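# Load two pipette tip boxes into a pipetting robot's deck

## Task

Fetch both pipette tip boxes from the supply shelving and set each into one of the two vacant slots on the pipetting robot's deck, which sits on the shelved bench. Each box's lid must finish completely closed on it, and all other labware already on the deck must finish properly seated in its slot. A box flipped over, or a box or lid reaching the floor, means failure. Moving the pedal bin or the stool is allowed. At the end the gripper must be open and the robot backed away, and the robot must not have toppled or be left leaning, or the task fails.

## Robot and tools

Robot: a Hello Robot Stretch 4 with one arm. An omni-wheel base carries a vertical mast; a lift slides up it, a telescoping arm reaches forward from the lift, and a three-joint wrist (yaw, pitch, roll) holds a two-finger gripper. It stands about 1.6 m tall; the base rim lies within 0.23 m of the base origin. Loose objects may occasionally get nudged by the scene.

Frames: the base frame has its origin on the floor below the base centre, x ahead, y to the left, z up. hand_pose (the point between the open fingertips) is reported in it; with all wrist joints at 0 its axes line up with the base frame, though the printed position can be a bit off. The odometry frame is the base frame where the scene began; base_odometry counts wheel rotation only, so slipping shows up as motion. Heading is positive to the left, -3.142 to 3.142.

execute_actions: argument "actions" is a list holding one action or nothing (empty just reports state and pictures). Optional "cameras": list of names from head_camera, head_left_camera, head_right_camera, wrist_camera, all; omitted/null/["all"] gives every camera, [] gives none, an unknown name rejects the call. An action contains "base", "joints" or both, plus optional "pace" and "contact_limits"; or only {"end_of_arm": "enable_torque"}, which re-powers any wrist or gripper motor that shut off. Motions in one action begin together.
- "base" holds exactly one key, each a relative offset from where the base last reported itself: translate_m (metres, forward +, -2 to 2), strafe_m (metres sideways, left +, -2 to 2), rotate_rad (radians in place, counter-clockwise +, -3.2 to 3.2).
- "joints" holds absolute targets, one number per named joint: lift_m 0 to 1.2 m; arm_m 0 to 0.55 m extension; wrist_yaw_rad -1.134 to 4.276 (0 ahead, + left, 3.14 stowed back, beyond 3.4 the arm may block it); wrist_pitch_rad -1.117 to 4.259 (0 level, 1.57 pointing down); wrist_roll_rad -1.117 to 4.259 (0 fingers level, + turns clockwise viewed from behind); gripper_m -0.038 to 0.141 m fingertip gap (negative means fingers pressing together). Out-of-range joint targets get clipped and reported; other bad values or unknown keys reject the whole call.
- "pace": "slow", "default", "fast", "max"; base speeds up to 0.1/0.3/0.4/0.6 m/s and 1/2/3/4 rad/s, further reduced when the lift is high (down to 0.3 m/s and 1 rad/s at lift 1.2).
- "contact_limits": {"arm_m": value} from 0 (gentlest) to 0.75 (firmest), default 0.5; the arm halts on contact beyond it.
A joint or base left out of an action may keep pushing toward an earlier target without the status showing it. If a result reports a stop, later motion calls in the same reply are skipped.

wait: {"seconds": 0 to 10}; commands nothing, then returns state and pictures.
zoom_image: {"camera": name, "region": [x0, y0, x1, y1]} in pixels of that camera's latest full picture, top-left origin, at most 504 x 504.
read_manual: optional "section" (only "licences"); returns licence texts, no motion.
finished_scene: {"scene": number of the current scene}; ends it permanently once the last command has been held, and reports success. Replying with no tool call also ends things.

Cameras: head_camera (top of mast, ahead and down; rotate the base to look around), head_left_camera and head_right_camera (fisheyes aimed more steeply down, showing base and arm), wrist_camera (behind the fingers, fingertips near the bottom of the image). Pictures come in the order given on the "pictures" line. Calibration values are given for each camera; small per-scene errors exist.

Result fields: base_status and joint_status per motion: "done", "off_target" (resting short, maybe still pushing), "contact_stop_at_<key>" (halted by contact; that part goes slack, a slack lift may sag, slack wheels may roll), "limit_stop_at_<name>", "time_out", "torque_fault" (a wrist/gripper motor overloaded and went limp; send enable_torque). "limit_stop_at_tilt" means lean over 6 degrees: lift, arm, wheels go slack and ignore commands. "limit_stop_at_own_body" means a joint would hit the robot; moving away still works. on_its_own lists uncommanded behaviour; "held at" is a joint's target. lidar_m: 12 distances in 30-degree sectors, first straight ahead then counter-clockwise (4th left, 7th behind, 10th right), "-" for nothing or closer than 0.25 m; misses glass, thin legs. wrist_depth_mm: 7x7 grid of depths 100 to 2000 mm. turned_by_wheels vs turned_by_imu differing by over ~0.1 rad suggests a bump or slip. base_tilt in degrees (forward, right positive). motor_effort in percent with peak in brackets; wheel positive turns the base right.

Gripping: command a gap smaller than the object; squeezing harder pulls it toward the wrist. Neither gripper_m nor "done" confirms a hold; look for a gripper effort change. If fingertips snag on a surface, raise the lift. Unfolding at start: lift_m 0.4 with wrist_yaw_rad 0 in one action. Wrist tilted up (pitch below -0.2) combined with large roll risks self-contact.

Avoid: driving or turning with over 1 kg held and arm beyond 0.2 m, especially at fast paces; hard sustained pushes, high gripper pushes, drops, slams, flipping boxes, anything hitting the floor. Quicker robot motion is preferred.

Each tool is called after "Request:" as name(argument=value, ...), one argument or row to a line, values as JSON.

## Session

Request:
execute_actions(
  actions=[],
)

Scene clock: 0.00 s.
base_odometry: x=+0.000 y=+0.000 heading=+0.000 (m, m, rad; odometry frame)
turned_by_wheels: +0.000 (rad since the last result)
turned_by_imu: +0.000 (rad since the last result)
base_tilt: forward=+0.8 right=+0.2 (deg)
lidar_m: 2.14 1.32 1.33 1.66 1.91 1.91 1.43 1.32 1.32 2.23 1.56 1.57
base_status: not commanded
joint_positions: lift_m=+0.241 arm_m=+0.000 wrist_yaw_rad=+3.116 wrist_pitch_rad=+0.018 wrist_roll_rad=+0.018 gripper_m=+0.057
joint_status: not commanded
motor_effort: lift_m=+19 arm_m=+0 wrist_yaw_rad=+1 wrist_pitch_rad=-6 wrist_roll_rad=+1 gripper_m=-4 wheel_0=+1 wheel_1=+0 wheel_2=+1 (%)
hand_pose: x=-0.1151 y=+0.0946 z=+0.4142 quat_wxyz=(+0.013, -0.009, +0.009, +1.000) (m; base frame)
wrist_depth_mm: - 145 246 - - - 1661 / - 114 144 - - - 1661 / - 116 143 - - - 1661 / 116 138 183 - - - 1576 / 223 1756 - - - - 1618 / 715 1430 213 1921 211 1756 1618 / 574 1060 1008 152 1078 1160 1229
pictures: head_camera, head_left_camera, head_right_camera, wrist_camera
Images, in order (width x height): head_camera 420x560, head_left_camera 420x672, head_right_camera 420x672, wrist_camera 616x392.

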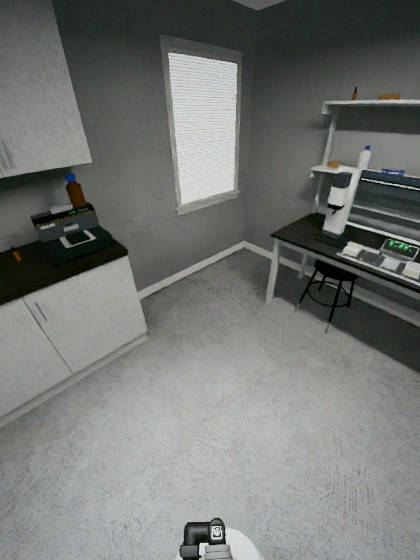

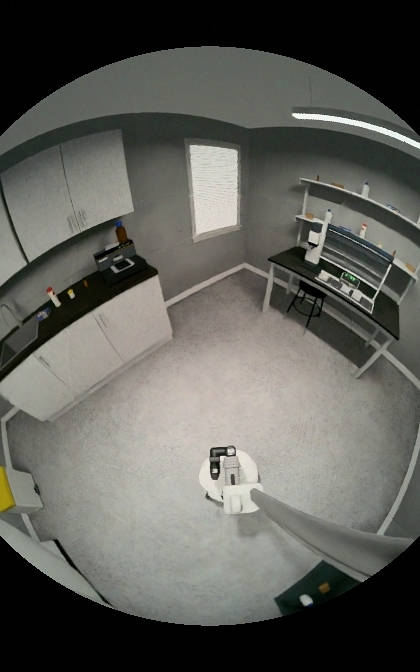

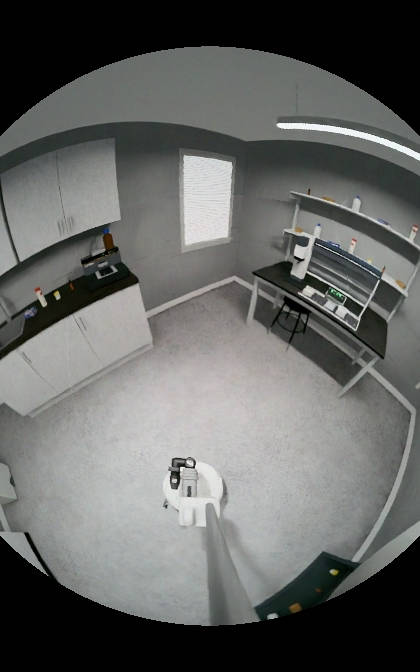

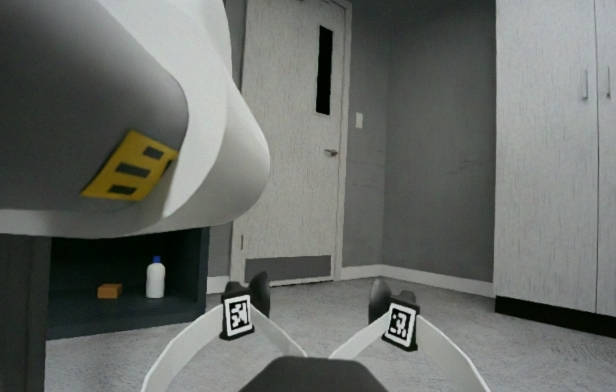

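Request:
execute_actions(
  actions=[
    {"base":{"rotate_rad":-0.8},"joints":{"lift_m":0.4,"wrist_yaw_rad":0},"pace":"fast"},
  ],
  cameras=["head_camera"],
)

Request:
zoom_image(
  camera="head_camera",
  region=[60, 120, 360, 320],
)

Request:
execute_actions(
  actions=[
    {"base":{"rotate_rad":-1.6},"pace":"fast"},
  ],
  cameras=["head_camera"],
)

Scene clock: 3.40 s.
base_odometry: x=+0.000 y=+0.000 heading=-0.800 (m, m, rad; odometry frame)
turned_by_wheels: -0.800 (rad since the last result)
turned_by_imu: -0.808 (rad since the last result)
base_tilt: forward=+0.6 right=+0.1 (deg)
lidar_m: 1.55 1.67 1.32 1.31 1.41 1.98 1.91 2.04 1.34 1.31 1.88 1.61
base_status: done
joint_positions: lift_m=+0.400 arm_m=+0.000 wrist_yaw_rad=+0.000 wrist_pitch_rad=+0.018 wrist_roll_rad=+0.018 gripper_m=+0.057
joint_status: all done
motor_effort: lift_m=+24(26) arm_m=+0(0) wrist_yaw_rad=+0(5) wrist_pitch_rad=-6(5) wrist_roll_rad=+2(2) gripper_m=-3(3) wheel_0=-1(13) wheel_1=-2(9) wheel_2=-1(10) (%)
hand_pose: x=+0.4595 y=-0.0873 z=+0.5727 quat_wxyz=(+1.000, +0.009, +0.009, +0.000) (m; base frame)
wrist_depth_mm: - - - - - - - / - - 1708 1983 - - - / - - - - - - - / - - 1430 1576 1983 - - / - - - - - - 1983 / 1863 - 213 - 211 - 1921 / 1336 1397 1397 153 1336 1537 1618
pictures: head_camera
Images, in order (width x height): head_camera 420x560.

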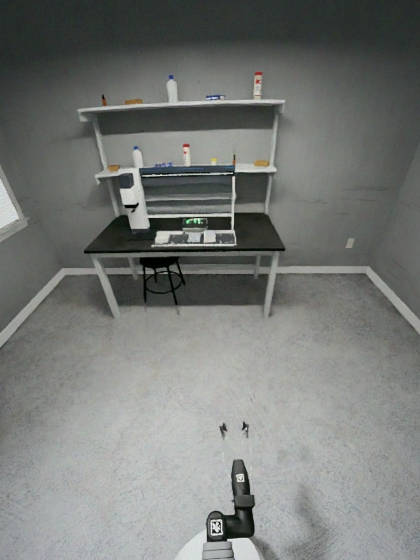

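Region (60, 120, 360, 320) of head_camera's 420x560 image, scaled by 1.680, with more detail than that image has.

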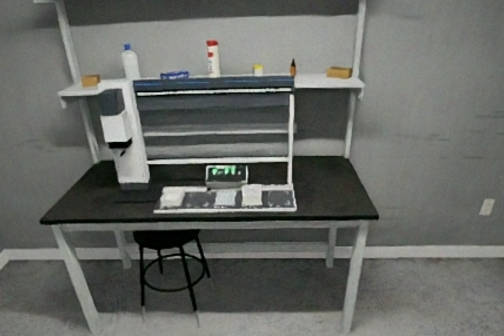

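Scene clock: 5.13 s.
base_odometry: x=+0.000 y=+0.000 heading=-2.400 (m, m, rad; odometry frame)
turned_by_wheels: -1.600 (rad since the last result)
turned_by_imu: -1.617 (rad since the last result)
base_tilt: forward=+0.6 right=+0.1 (deg)
lidar_m: 1.30 1.88 1.61 1.55 1.67 1.37 1.34 1.42 1.99 1.92 2.01 1.35
base_status: done
joint_positions: lift_m=+0.400 arm_m=+0.000 wrist_yaw_rad=+0.000 wrist_pitch_rad=+0.018 wrist_roll_rad=+0.018 gripper_m=+0.057
joint_status: not commanded
motor_effort: lift_m=+23(24) arm_m=-1(0) wrist_yaw_rad=+2(1) wrist_pitch_rad=-7(5) wrist_roll_rad=+2(2) gripper_m=-3(2) wheel_0=+2(6) wheel_1=+1(13) wheel_2=+2(10) (%)
hand_pose: x=+0.4595 y=-0.0875 z=+0.5728 quat_wxyz=(+1.000, +0.009, +0.009, +0.000) (m; base frame)
wrist_depth_mm: 1661 1708 1618 1499 1499 1308 1499 / 1708 1661 1576 1537 1537 1160 1537 / 1618 1618 1618 1537 1499 1182 1499 / 1661 1618 1576 1618 1499 1229 1464 / 1661 1618 1336 1499 1499 1118 1430 / 1576 1576 212 1537 211 1205 1464 / 1430 1397 1160 152 1182 1098 1430
pictures: head_camera
Images, in order (width x height): head_camera 420x560.

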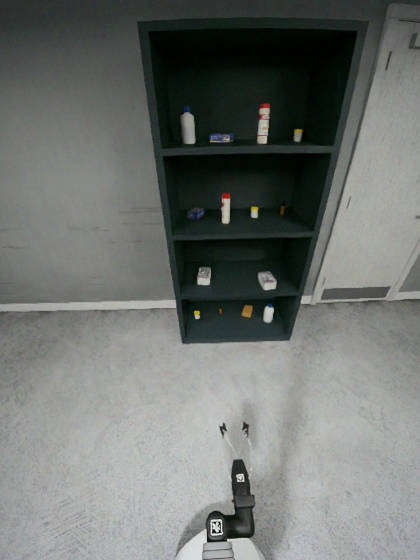

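Request:
execute_actions(
  actions=[
    {"base":{"translate_m":0.5},"joints":{"gripper_m":0.141},"pace":"fast"},
  ],
  cameras=["head_camera","wrist_camera"],
)

Request:
zoom_image(
  camera="head_camera",
  region=[140, 260, 340, 400],
)

Scene clock: 8.27 s.
base_odometry: x=-0.369 y=-0.338 heading=-2.400 (m, m, rad; odometry frame)
turned_by_wheels: +0.000 (rad since the last result)
turned_by_imu: +0.000 (rad since the last result)
base_tilt: forward=+0.6 right=+0.1 (deg)
lidar_m: 0.79 1.35 1.89 1.55 1.65 1.90 1.83 1.95 2.00 1.92 1.77 0.83
base_status: done
joint_positions: lift_m=+0.400 arm_m=+0.000 wrist_yaw_rad=+0.000 wrist_pitch_rad=+0.018 wrist_roll_rad=+0.018 gripper_m=+0.141
joint_status: all done
motor_effort: lift_m=+23(23) arm_m=+0(0) wrist_yaw_rad=+1(1) wrist_pitch_rad=-5(4) wrist_roll_rad=+2(1) gripper_m=+0(3) wheel_0=+2(10) wheel_1=+2(4) wheel_2=-1(14) (%)
hand_pose: x=+0.4595 y=-0.0874 z=+0.5728 quat_wxyz=(+1.000, +0.009, +0.009, +0.000) (m; base frame)
wrist_depth_mm: 1138 1098 647 640 621 621 603 / 1138 1118 798 946 866 854 788 / 1160 1098 891 1078 1060 1008 878 / 1138 1078 904 1078 1042 1008 842 / 1098 1098 715 723 1008 676 759 / 1098 1060 214 1042 585 215 741 / 1098 1060 976 150 1008 991 831
pictures: head_camera, wrist_camera
camera_calibration (this result's frames):
wrist_camera: T_world_to_cam=[[0.0337475, -0.998546, 0.0420294, -0.117557], [0.0369717, -0.0407773, -0.998484, 0.621042], [0.998746, 0.0352503, 0.0355418, -0.24962], [0, 0, 0, 1]] pos_world=[0.230313, -0.0832627, 0.633913]
Images, in order (width x height): head_camera 420x560, wrist_camera 616x392.

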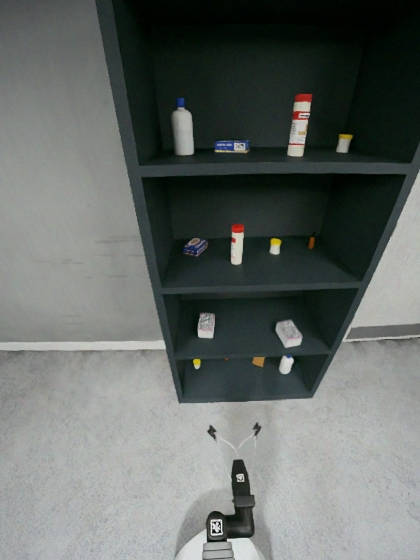

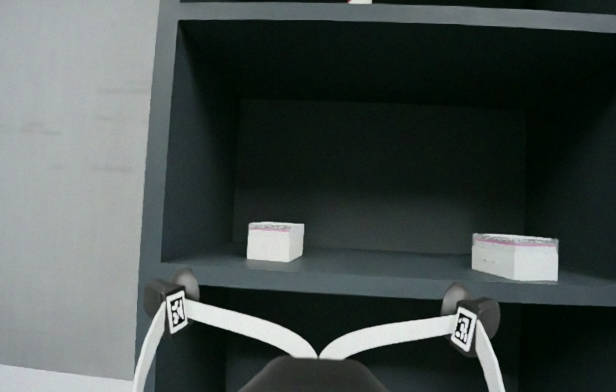

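Region (140, 260, 340, 400) of head_camera's 420x560 image, scaled by 2.520, with more detail than that image has; it fills the top 353 rows of this view, and the rest is white.

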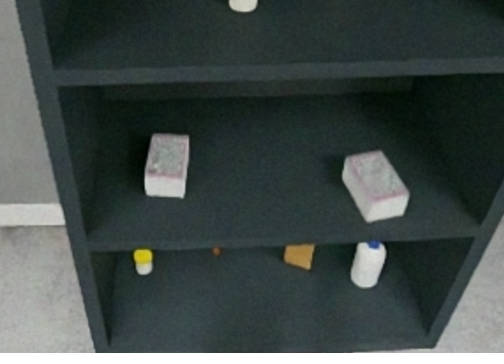

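Request:
zoom_image(
  camera="wrist_camera",
  region=[200, 180, 360, 290],
)

Request:
zoom_image(
  camera="wrist_camera",
  region=[440, 190, 600, 300],
)

Region (200, 180, 360, 290) of wrist_camera's 616x392 image, scaled by 3.150; it fills the top 346 rows of this view, and the rest is white.

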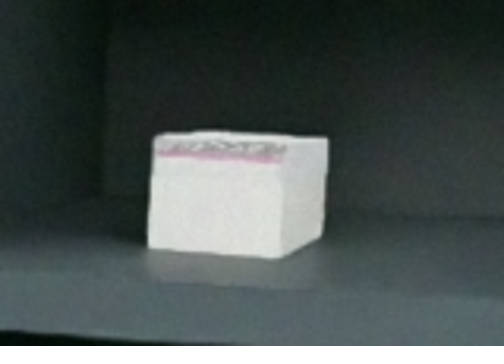

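Region (440, 190, 600, 300) of wrist_camera's 616x392 image, scaled by 3.150; it fills the top 346 rows of this view, and the rest is white.

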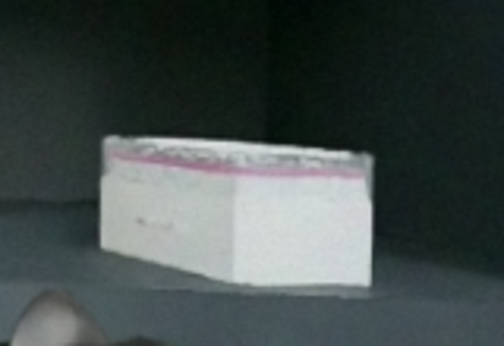

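Request:
execute_actions(
  actions=[
    {"base":{"strafe_m":0.105},"joints":{"arm_m":0.28,"wrist_roll_rad":0,"wrist_pitch_rad":0}},
  ],
  cameras=["head_camera","wrist_camera"],
)

Scene clock: 12.63 s.
base_odometry: x=-0.298 y=-0.415 heading=-2.400 (m, m, rad; odometry frame)
turned_by_wheels: +0.000 (rad since the last result)
turned_by_imu: +0.001 (rad since the last result)
base_tilt: forward=+0.7 right=+0.1 (deg)
lidar_m: 0.81 1.33 1.88 1.45 1.53 2.52 1.84 1.97 2.11 2.02 1.76 0.85
base_status: done
joint_positions: lift_m=+0.400 arm_m=+0.279 wrist_yaw_rad=+0.000 wrist_pitch_rad=+0.002 wrist_roll_rad=+0.001 gripper_m=+0.141
joint_status: all done
motor_effort: lift_m=+23(23) arm_m=+6(7) wrist_yaw_rad=+1(2) wrist_pitch_rad=-3(8) wrist_roll_rad=+1(1) gripper_m=+1(0) wheel_0=+0(8) wheel_1=+1(10) wheel_2=+0(1) (%)
hand_pose: x=+0.7384 y=-0.0874 z=+0.5773 quat_wxyz=(+1.000, +0.000, +0.001, +0.000) (m; base frame)
wrist_depth_mm: 854 347 492 621 609 597 574 / 842 355 508 798 768 768 759 / 842 340 530 778 778 759 759 / 820 347 549 778 768 759 759 / 831 332 564 597 759 741 750 / 820 327 215 389 413 214 462 / 809 325 433 150 310 306 301
pictures: head_camera, wrist_camera
camera_calibration (this result's frames):
wrist_camera: T_world_to_cam=[[0.0332163, -0.997662, 0.05973, -0.136881], [0.052696, -0.0579317, -0.996929, 0.601259], [0.998058, 0.0362618, 0.0506485, -0.536467], [0, 0, 0, 1]] pos_world=[0.508288, -0.0822761, 0.63476]
Images, in order (width x height): head_camera 420x560, wrist_camera 616x392.

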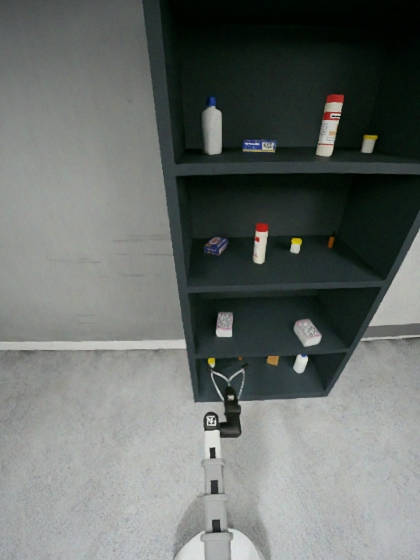

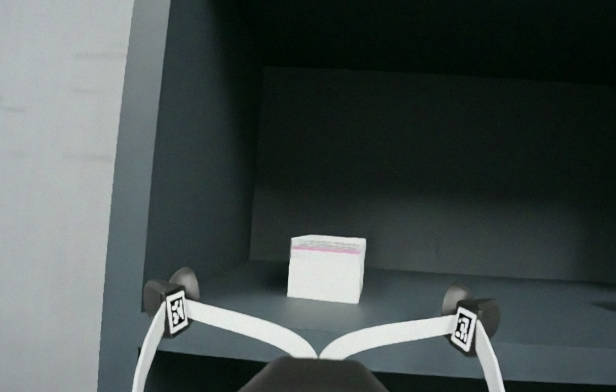

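Request:
execute_actions(
  actions=[
    {"joints":{"lift_m":0.505,"wrist_pitch_rad":0.35}},
  ],
  cameras=[],
)

Request:
execute_actions(
  actions=[
    {"joints":{"arm_m":0.45}},
  ],
  cameras=["wrist_camera"],
)

Scene clock: 17.73 s.
base_odometry: x=-0.298 y=-0.415 heading=-2.400 (m, m, rad; odometry frame)
turned_by_wheels: +0.000 (rad since the last result)
turned_by_imu: +0.001 (rad since the last result)
base_tilt: forward=+0.6 right=+0.1 (deg)
lidar_m: 0.80 1.36 1.89 1.42 1.52 2.54 1.84 1.96 2.12 2.03 1.77 0.84
base_status: not commanded
joint_positions: lift_m=+0.505 arm_m=+0.279 wrist_yaw_rad=+0.000 wrist_pitch_rad=+0.352 wrist_roll_rad=+0.001 gripper_m=+0.141
joint_status: all done
motor_effort: lift_m=+24(26) arm_m=+6(6) wrist_yaw_rad=+0(1) wrist_pitch_rad=-4(5) wrist_roll_rad=+0(1) gripper_m=-2(1) wheel_0=+1(0) wheel_1=+1(1) wheel_2=+0(0) (%)
hand_pose: x=+0.7207 y=-0.0874 z=+0.5834 quat_wxyz=(+0.985, +0.000, +0.175, +0.000) (m; base frame)
wrist_depth_mm: 750 300 488 699 691 668 676 / 788 310 512 741 715 715 683 / 809 332 521 778 750 741 715 / 866 347 504 462 640 676 699 / 917 357 399 410 418 430 442 / 931 375 214 351 343 216 334 / 917 891 603 150 904 854 866
pictures: none
No camera images: the call's "cameras" was empty. Leave "cameras" out to get every camera's image.

Scene clock: 19.33 s.
base_odometry: x=-0.298 y=-0.415 heading=-2.400 (m, m, rad; odometry frame)
turned_by_wheels: +0.000 (rad since the last result)
turned_by_imu: +0.000 (rad since the last result)
base_tilt: forward=+0.6 right=+0.3 (deg)
lidar_m: 0.79 1.33 1.91 1.44 1.52 2.53 1.83 1.94 2.13 2.03 1.78 0.84
base_status: not commanded
joint_positions: lift_m=+0.505 arm_m=+0.449 wrist_yaw_rad=+0.000 wrist_pitch_rad=+0.352 wrist_roll_rad=+0.001 gripper_m=+0.141
joint_status: all done
motor_effort: lift_m=+24(24) arm_m=+6(6) wrist_yaw_rad=+1(1) wrist_pitch_rad=-6(4) wrist_roll_rad=-1(1) gripper_m=-1(1) wheel_0=+0(1) wheel_1=+1(1) wheel_2=+0(0) (%)
hand_pose: x=+0.8907 y=-0.0874 z=+0.5833 quat_wxyz=(+0.985, +0.000, +0.175, +0.000) (m; base frame)
wrist_depth_mm: 193 271 469 544 530 525 512 / 198 279 492 564 554 544 535 / 200 285 512 591 585 564 564 / 204 291 504 603 597 585 580 / 206 298 394 290 375 433 442 / 209 263 215 293 296 215 320 / 211 233 239 150 246 244 260
pictures: wrist_camera
camera_calibration (this result's frames):
wrist_camera: T_world_to_cam=[[0.0516847, -0.99766, 0.0447644, -0.150022], [-0.292218, -0.0579706, -0.954593, 0.881756], [0.954954, 0.0362568, -0.294531, -0.449042], [0, 0, 0, 1]] pos_world=[0.694234, -0.0822743, 0.716177]
Images, in order (width x height): wrist_camera 616x392.

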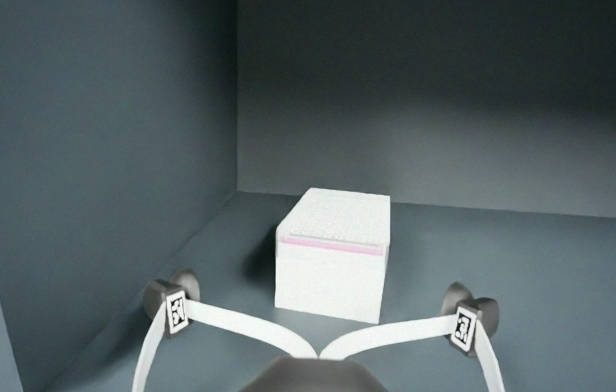

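Request:
execute_actions(
  actions=[
    {"base":{"strafe_m":0.023},"joints":{"lift_m":0.482,"wrist_yaw_rad":-0.15},"pace":"slow"},
  ],
  cameras=[],
)

Request:
execute_actions(
  actions=[
    {"base":{"translate_m":0.12},"pace":"slow"},
  ],
  cameras=["wrist_camera"],
)

Scene clock: 23.00 s.
base_odometry: x=-0.282 y=-0.432 heading=-2.400 (m, m, rad; odometry frame)
turned_by_wheels: +0.000 (rad since the last result)
turned_by_imu: +0.001 (rad since the last result)
base_tilt: forward=+0.6 right=+0.2 (deg)
lidar_m: 0.80 1.33 1.90 1.42 1.49 2.53 1.84 1.94 2.14 2.05 1.14 0.85
base_status: done
joint_positions: lift_m=+0.482 arm_m=+0.449 wrist_yaw_rad=-0.150 wrist_pitch_rad=+0.352 wrist_roll_rad=+0.001 gripper_m=+0.141
joint_status: all done
motor_effort: lift_m=+14(23) arm_m=+6(5) wrist_yaw_rad=+0(3) wrist_pitch_rad=-4(5) wrist_roll_rad=+1(0) gripper_m=+0(1) wheel_0=-4(4) wheel_1=+2(6) wheel_2=+0(5) (%)
hand_pose: x=+0.8746 y=-0.1268 z=+0.5612 quat_wxyz=(+0.982, +0.013, +0.175, -0.074) (m; base frame)
wrist_depth_mm: 222 349 544 559 564 574 574 / 226 355 569 580 591 603 603 / 227 359 591 603 615 627 640 / 229 366 517 317 559 591 621 / 232 319 329 296 368 377 382 / 226 239 214 267 273 215 279 / 200 205 209 150 215 213 223
pictures: none
No camera images: the call's "cameras" was empty. Leave "cameras" out to get every camera's image.

Scene clock: 25.50 s.
base_odometry: x=-0.370 y=-0.513 heading=-2.399 (m, m, rad; odometry frame)
turned_by_wheels: +0.000 (rad since the last result)
turned_by_imu: +0.001 (rad since the last result)
base_tilt: forward=+0.7 right=+0.2 (deg)
lidar_m: 0.69 1.22 1.69 1.44 1.47 2.15 1.92 2.08 2.14 2.07 0.99 0.72
base_status: done
joint_positions: lift_m=+0.482 arm_m=+0.449 wrist_yaw_rad=-0.150 wrist_pitch_rad=+0.352 wrist_roll_rad=+0.001 gripper_m=+0.141
joint_status: not commanded
motor_effort: lift_m=+14(14) arm_m=+6(6) wrist_yaw_rad=+0(0) wrist_pitch_rad=-5(5) wrist_roll_rad=+0(0) gripper_m=-1(1) wheel_0=+4(11) wheel_1=+5(6) wheel_2=-4(9) (%)
hand_pose: x=+0.8746 y=-0.1269 z=+0.5612 quat_wxyz=(+0.982, +0.013, +0.175, -0.074) (m; base frame)
wrist_depth_mm: 216 338 439 445 452 466 469 / 219 345 459 466 469 480 488 / 221 351 477 484 492 500 512 / 223 353 496 496 512 525 525 / 224 319 345 211 345 377 384 / 222 233 186 180 181 215 278 / 198 203 195 148 200 213 224
pictures: wrist_camera
camera_calibration (this result's frames):
wrist_camera: T_world_to_cam=[[-0.097887, -0.99419, 0.0447681, -0.0563137], [-0.297649, -0.0136781, -0.954577, 0.863989], [0.949644, -0.106766, -0.294581, -0.452256], [0, 0, 0, 1]] pos_world=[0.681136, -0.0924543, 0.69404]
Images, in order (width x height): wrist_camera 616x392.

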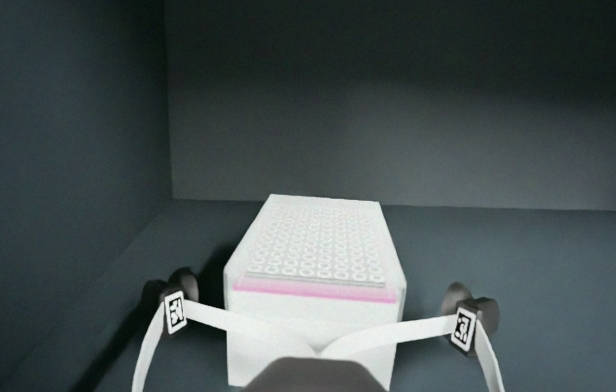

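Request:
execute_actions(
  actions=[
    {"joints":{"gripper_m":0.05}},
  ],
  cameras=["wrist_camera"],
)

Request:
execute_actions(
  actions=[
    {"joints":{"lift_m":0.52},"pace":"slow"},
  ],
  cameras=["wrist_camera","head_camera"],
)

Scene clock: 28.30 s.
base_odometry: x=-0.370 y=-0.513 heading=-2.399 (m, m, rad; odometry frame)
turned_by_wheels: +0.000 (rad since the last result)
turned_by_imu: +0.001 (rad since the last result)
base_tilt: forward=+0.8 right=+0.1 (deg)
lidar_m: 0.69 1.20 1.72 1.43 1.51 2.12 1.95 2.08 2.15 2.07 0.97 0.72
base_status: not commanded
joint_positions: lift_m=+0.482 arm_m=+0.449 wrist_yaw_rad=-0.150 wrist_pitch_rad=+0.352 wrist_roll_rad=+0.001 gripper_m=+0.050
joint_status: all done
motor_effort: lift_m=+14(14) arm_m=+6(6) wrist_yaw_rad=+1(0) wrist_pitch_rad=-7(6) wrist_roll_rad=+1(0) gripper_m=-13(13) wheel_0=+4(4) wheel_1=+5(5) wheel_2=-4(4) (%)
hand_pose: x=+0.8746 y=-0.1269 z=+0.5611 quat_wxyz=(+0.982, +0.013, +0.175, -0.074) (m; base frame)
wrist_depth_mm: 214 340 436 442 449 459 466 / 219 345 455 466 469 477 488 / 222 349 477 484 492 504 508 / 224 355 488 500 508 521 525 / 225 319 345 208 327 377 387 / 222 255 181 173 178 276 279 / 198 200 192 176 178 173 223
pictures: wrist_camera
camera_calibration (this result's frames):
wrist_camera: T_world_to_cam=[[-0.0979074, -0.994189, 0.044748, -0.056287], [-0.298011, -0.013612, -0.954465, 0.864134], [0.949528, -0.106785, -0.294946, -0.451949], [0, 0, 0, 1]] pos_world=[0.681149, -0.0924585, 0.694004]
Images, in order (width x height): wrist_camera 616x392.

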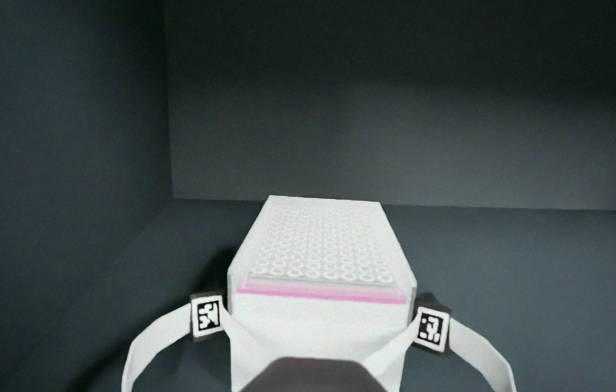

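Scene clock: 29.47 s.
base_odometry: x=-0.370 y=-0.513 heading=-2.399 (m, m, rad; odometry frame)
turned_by_wheels: +0.000 (rad since the last result)
turned_by_imu: +0.000 (rad since the last result)
base_tilt: forward=+0.7 right=+0.2 (deg)
lidar_m: 0.68 1.22 1.73 1.43 1.49 2.11 1.96 2.09 2.17 2.06 0.98 0.72
base_status: not commanded
joint_positions: lift_m=+0.520 arm_m=+0.449 wrist_yaw_rad=-0.150 wrist_pitch_rad=+0.353 wrist_roll_rad=+0.001 gripper_m=+0.050
joint_status: all done
motor_effort: lift_m=+25(25) arm_m=+6(6) wrist_yaw_rad=+1(0) wrist_pitch_rad=-10(10) wrist_roll_rad=+0(0) gripper_m=-13(13) wheel_0=+4(4) wheel_1=+5(5) wheel_2=-3(3) (%)
hand_pose: x=+0.8745 y=-0.1268 z=+0.5979 quat_wxyz=(+0.982, +0.013, +0.175, -0.074) (m; base frame)
wrist_depth_mm: 215 336 439 439 455 462 462 / 219 343 455 466 462 484 488 / 221 351 473 484 492 504 512 / 224 353 504 508 517 525 535 / 225 357 424 208 424 462 469 / 225 304 181 174 178 342 342 / 224 245 236 175 178 173 276
pictures: head_camera, wrist_camera
camera_calibration (this result's frames):
wrist_camera: T_world_to_cam=[[-0.0978607, -0.994196, 0.0446943, -0.0579373], [-0.299002, -0.013463, -0.954158, 0.89992], [0.949221, -0.106738, -0.295949, -0.440126], [0, 0, 0, 1]] pos_world=[0.681185, -0.0924637, 0.731]
Images, in order (width x height): head_camera 420x560, wrist_camera 616x392.

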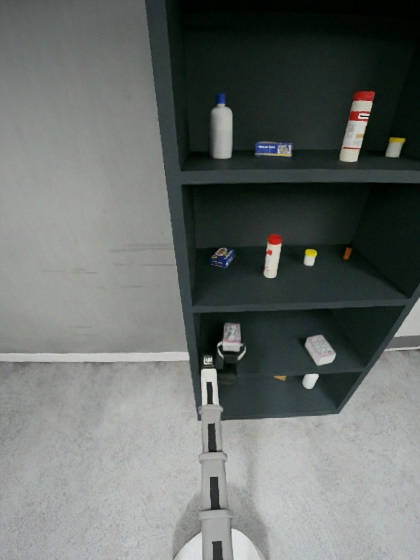

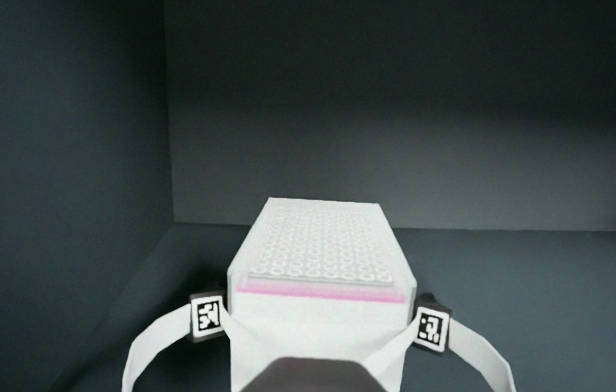

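Request:
execute_actions(
  actions=[
    {"base":{"translate_m":-0.55},"joints":{"arm_m":0.0}},
  ],
  cameras=[],
)

Request:
execute_actions(
  actions=[
    {"base":{"rotate_rad":1.6},"joints":{"lift_m":0.95,"wrist_yaw_rad":0},"pace":"slow"},
  ],
  cameras=[],
)

Request:
execute_actions(
  actions=[
    {"base":{"translate_m":0.8}},
  ],
  cameras=["wrist_camera","head_camera"],
)

Scene clock: 34.37 s.
base_odometry: x=+0.035 y=-0.141 heading=-2.399 (m, m, rad; odometry frame)
turned_by_wheels: +0.000 (rad since the last result)
turned_by_imu: +0.002 (rad since the last result)
base_tilt: forward=+0.7 right=+0.2 (deg)
lidar_m: 1.24 1.82 1.46 1.44 1.52 1.46 1.39 1.48 2.16 2.06 2.17 1.27
base_status: done
joint_positions: lift_m=+0.520 arm_m=+0.001 wrist_yaw_rad=-0.150 wrist_pitch_rad=+0.354 wrist_roll_rad=+0.001 gripper_m=+0.050
joint_status: all done
motor_effort: lift_m=+24(25) arm_m=-5(5) wrist_yaw_rad=+1(1) wrist_pitch_rad=-10(11) wrist_roll_rad=+0(0) gripper_m=-13(14) wheel_0=+0(3) wheel_1=+0(5) wheel_2=+0(12) (%)
hand_pose: x=+0.4265 y=-0.1269 z=+0.5979 quat_wxyz=(+0.982, +0.013, +0.175, -0.074) (m; base frame)
wrist_depth_mm: 1336 1366 1255 1366 1336 1098 1430 / 1336 1397 1336 1397 1430 1160 1464 / 1430 1430 1281 1336 1464 1182 1618 / 1537 1464 1537 1576 1537 1336 1661 / 1537 1576 1397 208 1336 1430 1756 / 1138 1160 181 174 178 1229 1281 / 931 917 878 175 178 173 1025
pictures: none
No camera images: the call's "cameras" was empty. Leave "cameras" out to get every camera's image.

Scene clock: 38.27 s.
base_odometry: x=+0.035 y=-0.141 heading=-0.800 (m, m, rad; odometry frame)
turned_by_wheels: +1.599 (rad since the last result)
turned_by_imu: +1.617 (rad since the last result)
base_tilt: forward=+0.6 right=+0.2 (deg)
lidar_m: 1.43 1.51 1.42 1.39 1.49 2.15 2.04 2.27 1.29 1.24 1.81 1.47
base_status: done
joint_positions: lift_m=+0.950 arm_m=+0.001 wrist_yaw_rad=+0.000 wrist_pitch_rad=+0.354 wrist_roll_rad=+0.001 gripper_m=+0.050
joint_status: all done
motor_effort: lift_m=+25(25) arm_m=-5(6) wrist_yaw_rad=+1(7) wrist_pitch_rad=-9(11) wrist_roll_rad=+0(0) gripper_m=-14(12) wheel_0=-4(11) wheel_1=-3(8) wheel_2=-3(7) (%)
hand_pose: x=+0.4426 y=-0.0874 z=+1.0278 quat_wxyz=(+0.984, +0.000, +0.176, +0.000) (m; base frame)
wrist_depth_mm: - 1921 1863 1863 1756 1756 1708 / - - 1499 1464 1808 1756 1808 / - - - 1921 1921 1863 1808 / - 1464 1336 1281 1430 1921 1921 / - - 1808 208 1281 - - / 1808 1863 180 174 177 - - / 1430 1430 1430 174 178 173 1618
pictures: none
No camera images: the call's "cameras" was empty. Leave "cameras" out to get every camera's image.

Scene clock: 42.43 s.
base_odometry: x=+0.592 y=-0.715 heading=-0.800 (m, m, rad; odometry frame)
turned_by_wheels: +0.000 (rad since the last result)
turned_by_imu: +0.000 (rad since the last result)
base_tilt: forward=+0.6 right=+0.1 (deg)
lidar_m: 0.52 0.68 0.99 1.41 1.42 2.06 2.86 1.76 1.50 1.79 1.88 0.66
base_status: done
joint_positions: lift_m=+0.950 arm_m=+0.001 wrist_yaw_rad=+0.000 wrist_pitch_rad=+0.354 wrist_roll_rad=+0.001 gripper_m=+0.050
joint_status: not commanded
motor_effort: lift_m=+24(25) arm_m=-5(5) wrist_yaw_rad=+0(2) wrist_pitch_rad=-11(9) wrist_roll_rad=+0(0) gripper_m=-13(14) wheel_0=+2(6) wheel_1=+2(8) wheel_2=-1(10) (%)
hand_pose: x=+0.4426 y=-0.0874 z=+1.0279 quat_wxyz=(+0.984, +0.000, +0.176, +0.000) (m; base frame)
wrist_depth_mm: 732 707 699 683 1060 1060 1042 / 750 759 723 699 1118 931 1078 / 798 1281 1229 1182 1160 1118 1098 / 809 1160 1255 1255 1205 1182 1160 / 798 798 768 208 878 1008 1205 / 603 621 181 174 178 691 1255 / 585 525 521 175 178 173 564
pictures: head_camera, wrist_camera
camera_calibration (this result's frames):
wrist_camera: T_world_to_cam=[[0.0517836, -0.997658, 0.0446918, -0.146724], [-0.293846, -0.0579923, -0.954092, 1.17533], [0.954449, 0.0362738, -0.296161, 0.11172], [0, 0, 0, 1]] pos_world=[0.246334, -0.0822721, 1.16102]
Images, in order (width x height): head_camera 420x560, wrist_camera 616x392.

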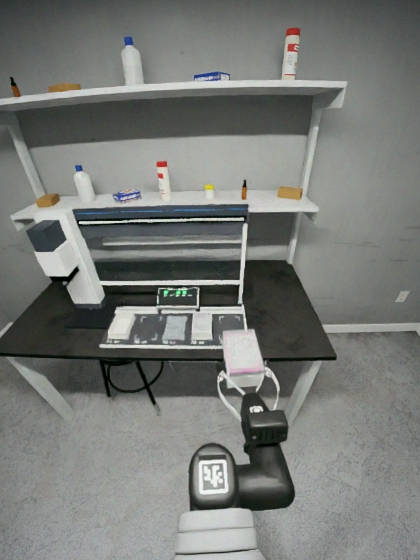

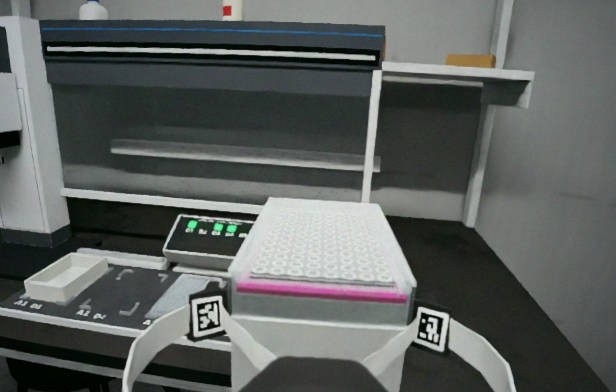

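Request:
zoom_image(
  camera="head_camera",
  region=[90, 280, 270, 370],
)

Region (90, 280, 270, 370) of head_camera's 420x560 image, scaled by 2.800, with more detail than that image has.

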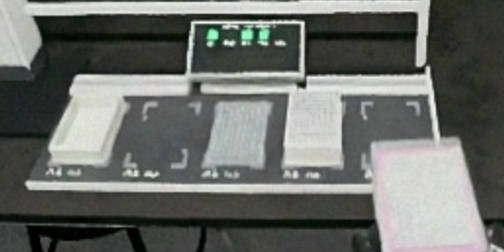

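Request:
execute_actions(
  actions=[
    {"joints":{"lift_m":0.81,"arm_m":0.12}},
  ],
  cameras=["wrist_camera","head_camera"],
)

Request:
zoom_image(
  camera="head_camera",
  region=[150, 290, 300, 400],
)

Scene clock: 47.47 s.
base_odometry: x=+0.592 y=-0.715 heading=-0.800 (m, m, rad; odometry frame)
turned_by_wheels: +0.000 (rad since the last result)
turned_by_imu: +0.001 (rad since the last result)
base_tilt: forward=+0.7 right=+0.1 (deg)
lidar_m: 0.63 0.67 0.96 1.40 1.43 2.08 2.85 1.78 1.50 1.75 1.89 0.67
base_status: not commanded
joint_positions: lift_m=+0.810 arm_m=+0.119 wrist_yaw_rad=+0.000 wrist_pitch_rad=+0.354 wrist_roll_rad=+0.001 gripper_m=+0.050
joint_status: all done
motor_effort: lift_m=+14(24) arm_m=+6(6) wrist_yaw_rad=+0(0) wrist_pitch_rad=-9(8) wrist_roll_rad=+0(1) gripper_m=-13(13) wheel_0=+2(1) wheel_1=+2(2) wheel_2=-2(1) (%)
hand_pose: x=+0.5606 y=-0.0874 z=+0.8887 quat_wxyz=(+0.984, +0.000, +0.176, +0.000) (m; base frame)
wrist_depth_mm: 1078 1060 1008 991 946 960 831 / 1118 1078 1060 1025 1008 976 946 / 1182 1138 1098 1078 1060 1008 1008 / 750 634 603 891 904 946 1042 / 508 521 469 208 564 615 627 / 404 410 181 173 178 452 455 / 585 368 355 175 178 174 366
pictures: head_camera, wrist_camera
camera_calibration (this result's frames):
wrist_camera: T_world_to_cam=[[0.0518292, -0.997655, 0.0446953, -0.14663], [-0.293777, -0.0580066, -0.954112, 1.07721], [0.954468, 0.0363204, -0.296094, -0.0421784], [0, 0, 0, 1]] pos_world=[0.364318, -0.0822685, 1.02185]
Images, in order (width x height): head_camera 420x560, wrist_camera 616x392.

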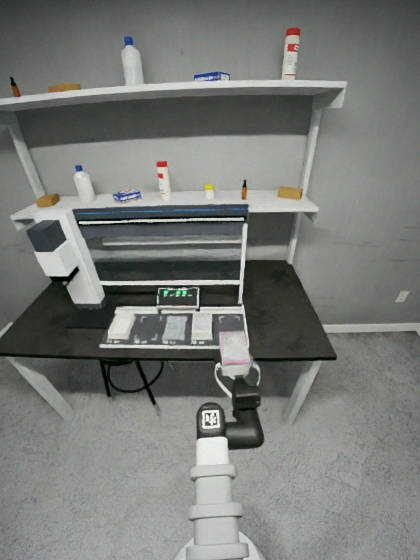

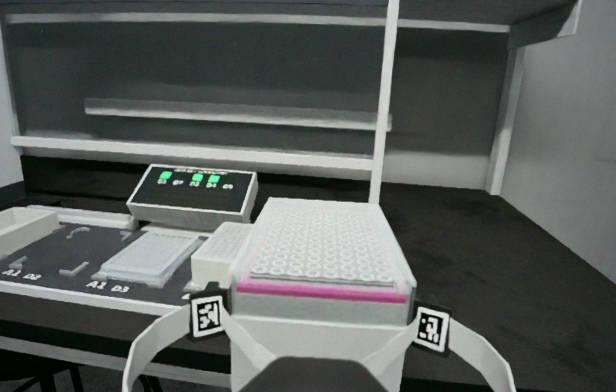

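Region (150, 290, 300, 400) of head_camera's 420x560 image, scaled by 3.360, with more detail than that image has; it fills the top 370 rows of this view, and the rest is white.

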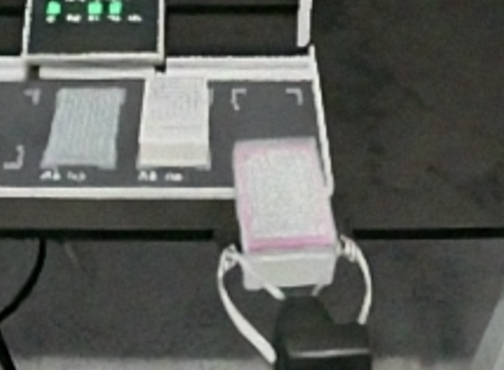

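Request:
execute_actions(
  actions=[
    {"base":{"rotate_rad":-0.075},"pace":"slow"},
  ],
  cameras=[],
)

Request:
execute_actions(
  actions=[
    {"base":{"strafe_m":0.05},"joints":{"arm_m":0.3},"pace":"slow"},
  ],
  cameras=["wrist_camera","head_camera"],
)

Request:
zoom_image(
  camera="head_camera",
  region=[150, 280, 300, 390],
)

Scene clock: 50.50 s.
base_odometry: x=+0.592 y=-0.715 heading=-0.874 (m, m, rad; odometry frame)
turned_by_wheels: -0.074 (rad since the last result)
turned_by_imu: -0.074 (rad since the last result)
base_tilt: forward=+0.6 right=+0.2 (deg)
lidar_m: 0.61 0.66 0.93 1.65 1.41 1.93 2.87 1.90 1.48 1.75 1.85 0.67
base_status: done
joint_positions: lift_m=+0.810 arm_m=+0.119 wrist_yaw_rad=+0.000 wrist_pitch_rad=+0.354 wrist_roll_rad=+0.001 gripper_m=+0.050
joint_status: not commanded
motor_effort: lift_m=+15(15) arm_m=+5(6) wrist_yaw_rad=+1(0) wrist_pitch_rad=-10(10) wrist_roll_rad=+0(0) gripper_m=-13(13) wheel_0=+2(3) wheel_1=+3(7) wheel_2=+4(9) (%)
hand_pose: x=+0.5606 y=-0.0874 z=+0.8887 quat_wxyz=(+0.984, +0.000, +0.176, +0.000) (m; base frame)
wrist_depth_mm: 1025 1008 991 991 976 891 960 / 1060 1042 1060 1042 1025 1008 976 / 1098 1098 1078 1060 1078 1060 1042 / 768 609 715 854 931 1078 1098 / 504 517 480 209 564 615 1118 / 402 402 181 173 177 452 455 / 389 357 351 175 177 173 364
pictures: none
No camera images: the call's "cameras" was empty. Leave "cameras" out to get every camera's image.

Scene clock: 53.60 s.
base_odometry: x=+0.631 y=-0.683 heading=-0.874 (m, m, rad; odometry frame)
turned_by_wheels: +0.000 (rad since the last result)
turned_by_imu: +0.001 (rad since the last result)
base_tilt: forward=+0.7 right=+0.1 (deg)
lidar_m: 0.63 0.65 0.92 1.60 1.37 1.87 2.90 2.00 1.54 1.82 1.90 0.69
base_status: done
joint_positions: lift_m=+0.810 arm_m=+0.299 wrist_yaw_rad=+0.000 wrist_pitch_rad=+0.354 wrist_roll_rad=+0.001 gripper_m=+0.050
joint_status: all done
motor_effort: lift_m=+15(14) arm_m=+6(6) wrist_yaw_rad=+1(1) wrist_pitch_rad=-11(9) wrist_roll_rad=+0(1) gripper_m=-14(12) wheel_0=-2(8) wheel_1=+3(6) wheel_2=+0(4) (%)
hand_pose: x=+0.7405 y=-0.0874 z=+0.8887 quat_wxyz=(+0.984, +0.000, +0.176, +0.000) (m; base frame)
wrist_depth_mm: 878 854 842 831 820 809 732 / 891 878 878 866 854 842 831 / 946 931 917 904 878 878 866 / 661 462 707 798 842 917 931 / 433 418 477 208 549 615 676 / 384 373 181 174 178 452 452 / 312 262 255 175 178 173 364
pictures: head_camera, wrist_camera
camera_calibration (this result's frames):
wrist_camera: T_world_to_cam=[[0.0516711, -0.997663, 0.0446955, -0.155883], [-0.293786, -0.0579601, -0.954112, 1.13009], [0.954474, 0.0361691, -0.296094, -0.213955], [0, 0, 0, 1]] pos_world=[0.544273, -0.0822803, 1.02185]
Images, in order (width x height): head_camera 420x560, wrist_camera 616x392.

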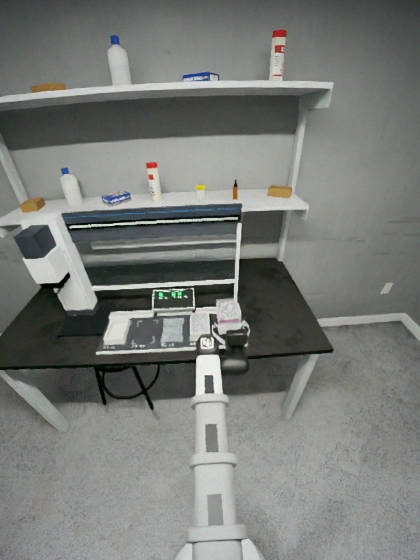

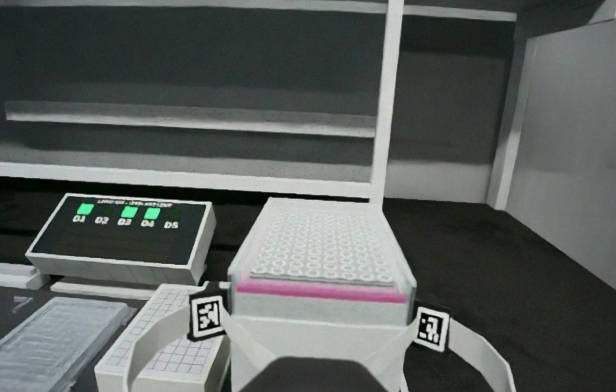

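Region (150, 280, 300, 390) of head_camera's 420x560 image, scaled by 3.360, with more detail than that image has; it fills the top 370 rows of this view, and the rest is white.

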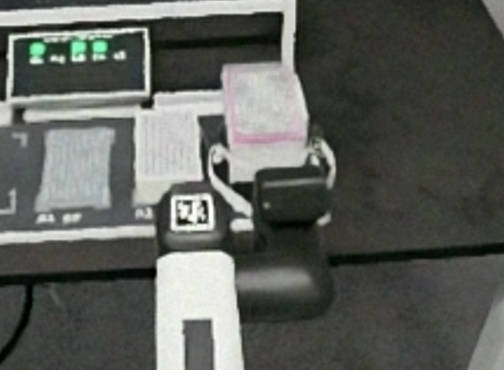

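Request:
execute_actions(
  actions=[
    {"joints":{"lift_m":0.772},"pace":"slow"},
  ],
  cameras=["wrist_camera","head_camera","head_right_camera","head_left_camera"],
)

Request:
zoom_image(
  camera="head_camera",
  region=[170, 290, 270, 360],
)

Scene clock: 56.23 s.
base_odometry: x=+0.631 y=-0.683 heading=-0.874 (m, m, rad; odometry frame)
turned_by_wheels: +0.000 (rad since the last result)
turned_by_imu: +0.001 (rad since the last result)
base_tilt: forward=+0.7 right=+0.1 (deg)
lidar_m: 0.63 0.66 0.92 1.66 1.37 1.86 2.87 1.97 1.54 1.82 1.90 0.68
base_status: not commanded
joint_positions: lift_m=+0.772 arm_m=+0.299 wrist_yaw_rad=+0.000 wrist_pitch_rad=+0.354 wrist_roll_rad=+0.001 gripper_m=+0.050
joint_status: all done
motor_effort: lift_m=+14(14) arm_m=+6(6) wrist_yaw_rad=+1(1) wrist_pitch_rad=-9(10) wrist_roll_rad=-1(1) gripper_m=-13(13) wheel_0=-2(2) wheel_1=+3(3) wheel_2=+0(0) (%)
hand_pose: x=+0.7405 y=-0.0874 z=+0.8507 quat_wxyz=(+0.984, +0.000, +0.176, +0.000) (m; base frame)
wrist_depth_mm: 878 854 842 831 809 809 809 / 891 878 866 854 866 831 831 / 931 917 904 891 891 878 878 / 442 430 615 750 715 809 931 / 410 399 413 208 473 525 535 / 322 266 181 174 178 382 387 / 262 243 241 175 178 173 309
pictures: head_camera, head_left_camera, head_right_camera, wrist_camera
camera_calibration (this result's frames):
wrist_camera: T_world_to_cam=[[0.0516714, -0.997663, 0.0446955, -0.154187], [-0.293787, -0.0579603, -0.954112, 1.09387], [0.954473, 0.0361693, -0.296095, -0.225197], [0, 0, 0, 1]] pos_world=[0.544275, -0.0822802, 0.983883]
Images, in order (width x height): head_camera 420x560, head_left_camera 420x672, head_right_camera 420x672, wrist_camera 616x392.

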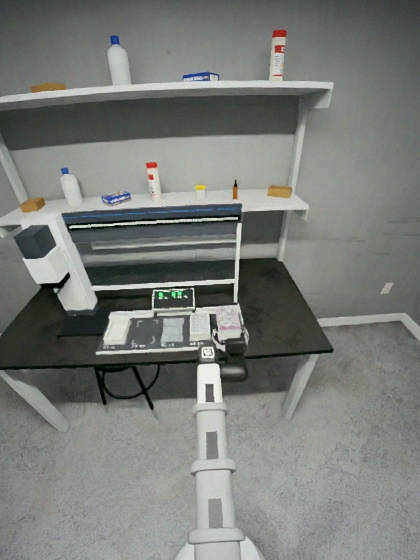

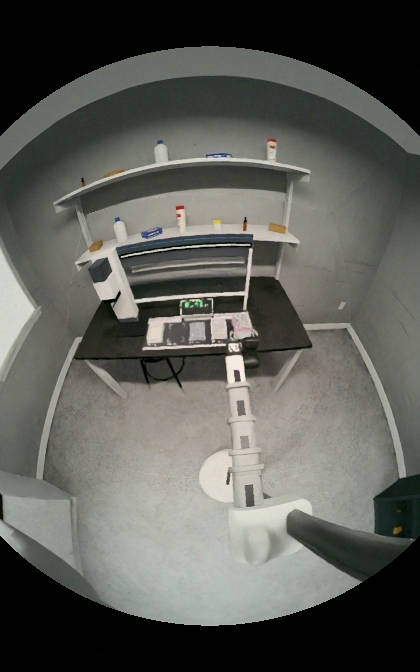

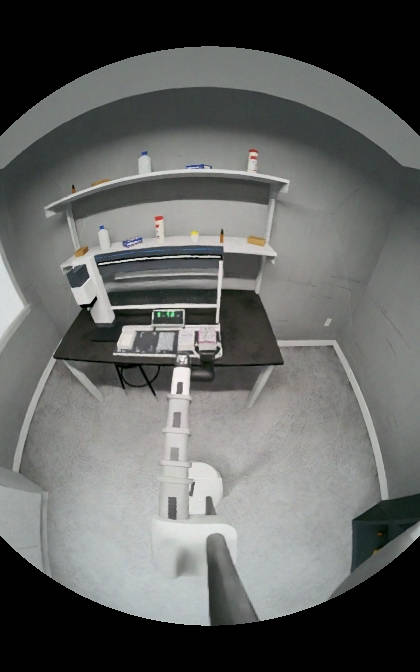

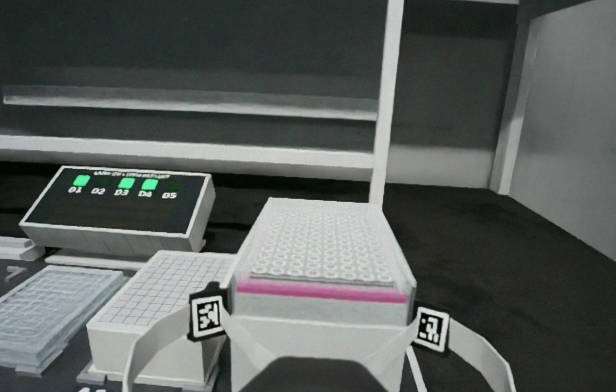

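Region (170, 290, 270, 360) of head_camera's 420x560 image, scaled by 5.040, with more detail than that image has; it fills the top 353 rows of this view, and the rest is white.

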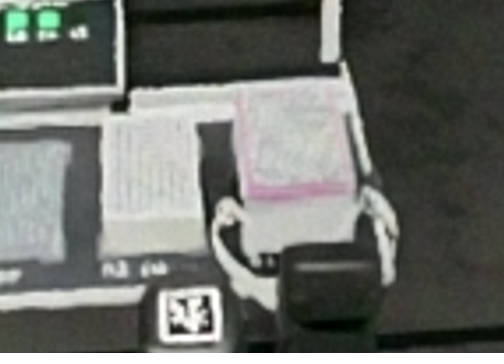

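Request:
execute_actions(
  actions=[
    {"base":{"strafe_m":-0.004},"joints":{"arm_m":0.336},"pace":"slow"},
  ],
  cameras=[],
)

Request:
execute_actions(
  actions=[
    {"joints":{"lift_m":0.745},"pace":"slow"},
  ],
  cameras=["wrist_camera","head_camera"],
)

Request:
zoom_image(
  camera="head_camera",
  region=[170, 290, 270, 360],
)

Scene clock: 60.60 s.
base_odometry: x=+0.628 y=-0.686 heading=-0.874 (m, m, rad; odometry frame)
turned_by_wheels: +0.000 (rad since the last result)
turned_by_imu: +0.001 (rad since the last result)
base_tilt: forward=+0.6 right=+0.2 (deg)
lidar_m: 0.63 0.66 0.92 1.67 1.36 1.88 2.88 1.98 1.53 1.79 1.91 0.66
base_status: done
joint_positions: lift_m=+0.772 arm_m=+0.335 wrist_yaw_rad=+0.000 wrist_pitch_rad=+0.354 wrist_roll_rad=+0.001 gripper_m=+0.050
joint_status: all done
motor_effort: lift_m=+14(14) arm_m=+6(6) wrist_yaw_rad=+1(1) wrist_pitch_rad=-11(8) wrist_roll_rad=-1(1) gripper_m=-12(13) wheel_0=+3(1) wheel_1=-4(3) wheel_2=+0(1) (%)
hand_pose: x=+0.7765 y=-0.0874 z=+0.8507 quat_wxyz=(+0.984, +0.000, +0.176, +0.000) (m; base frame)
wrist_depth_mm: 820 820 820 798 788 788 768 / 842 831 809 820 809 820 809 / 904 866 866 854 854 831 842 / 402 407 661 741 699 788 891 / 370 370 445 208 477 521 525 / 324 265 181 173 177 382 389 / 247 208 220 174 178 174 310
pictures: none
No camera images: the call's "cameras" was empty. Leave "cameras" out to get every camera's image.

Scene clock: 61.63 s.
base_odometry: x=+0.628 y=-0.686 heading=-0.874 (m, m, rad; odometry frame)
turned_by_wheels: +0.000 (rad since the last result)
turned_by_imu: +0.000 (rad since the last result)
base_tilt: forward=+0.7 right=+0.1 (deg)
lidar_m: 0.61 0.67 0.91 1.64 1.36 1.86 2.87 1.96 1.55 1.82 1.91 0.67
base_status: not commanded
joint_positions: lift_m=+0.745 arm_m=+0.335 wrist_yaw_rad=+0.000 wrist_pitch_rad=+0.354 wrist_roll_rad=+0.001 gripper_m=+0.050
joint_status: all done
motor_effort: lift_m=+14(14) arm_m=+6(6) wrist_yaw_rad=+1(1) wrist_pitch_rad=-10(9) wrist_roll_rad=+0(1) gripper_m=-13(12) wheel_0=+3(3) wheel_1=-4(4) wheel_2=+0(0) (%)
hand_pose: x=+0.7765 y=-0.0874 z=+0.8237 quat_wxyz=(+0.984, +0.000, +0.176, +0.000) (m; base frame)
wrist_depth_mm: 831 820 798 809 788 788 759 / 854 831 831 820 820 798 798 / 878 878 878 854 854 842 831 / 368 377 580 647 621 715 878 / 368 315 359 207 418 455 466 / 254 222 181 173 177 334 340 / 207 199 214 175 178 173 278
pictures: head_camera, wrist_camera
camera_calibration (this result's frames):
wrist_camera: T_world_to_cam=[[0.0516601, -0.997664, 0.0446955, -0.154834], [-0.293788, -0.057957, -0.954112, 1.07867], [0.954474, 0.0361585, -0.296096, -0.267554], [0, 0, 0, 1]] pos_world=[0.580274, -0.0822811, 0.956874]
Images, in order (width x height): head_camera 420x560, wrist_camera 616x392.

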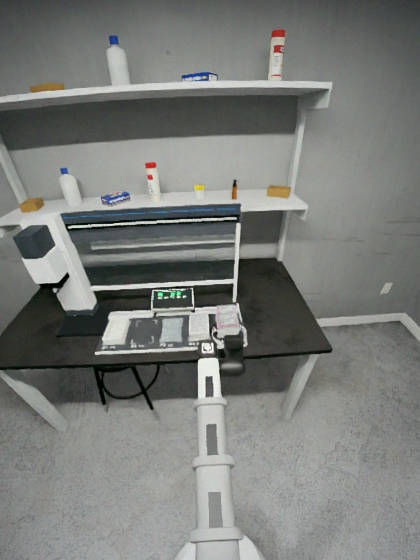

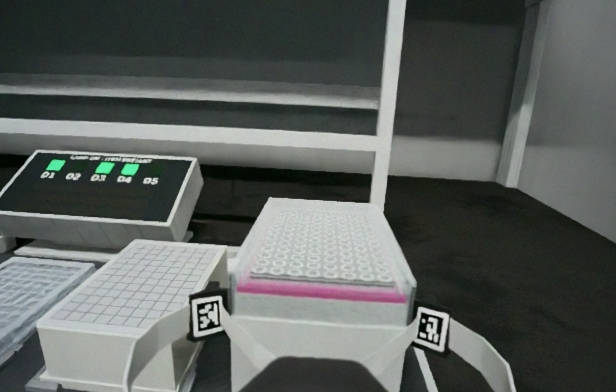

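Region (170, 290, 270, 360) of head_camera's 420x560 image, scaled by 5.040, with more detail than that image has; it fills the top 353 rows of this view, and the rest is white.

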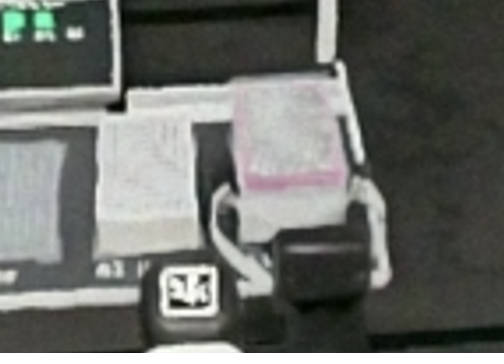

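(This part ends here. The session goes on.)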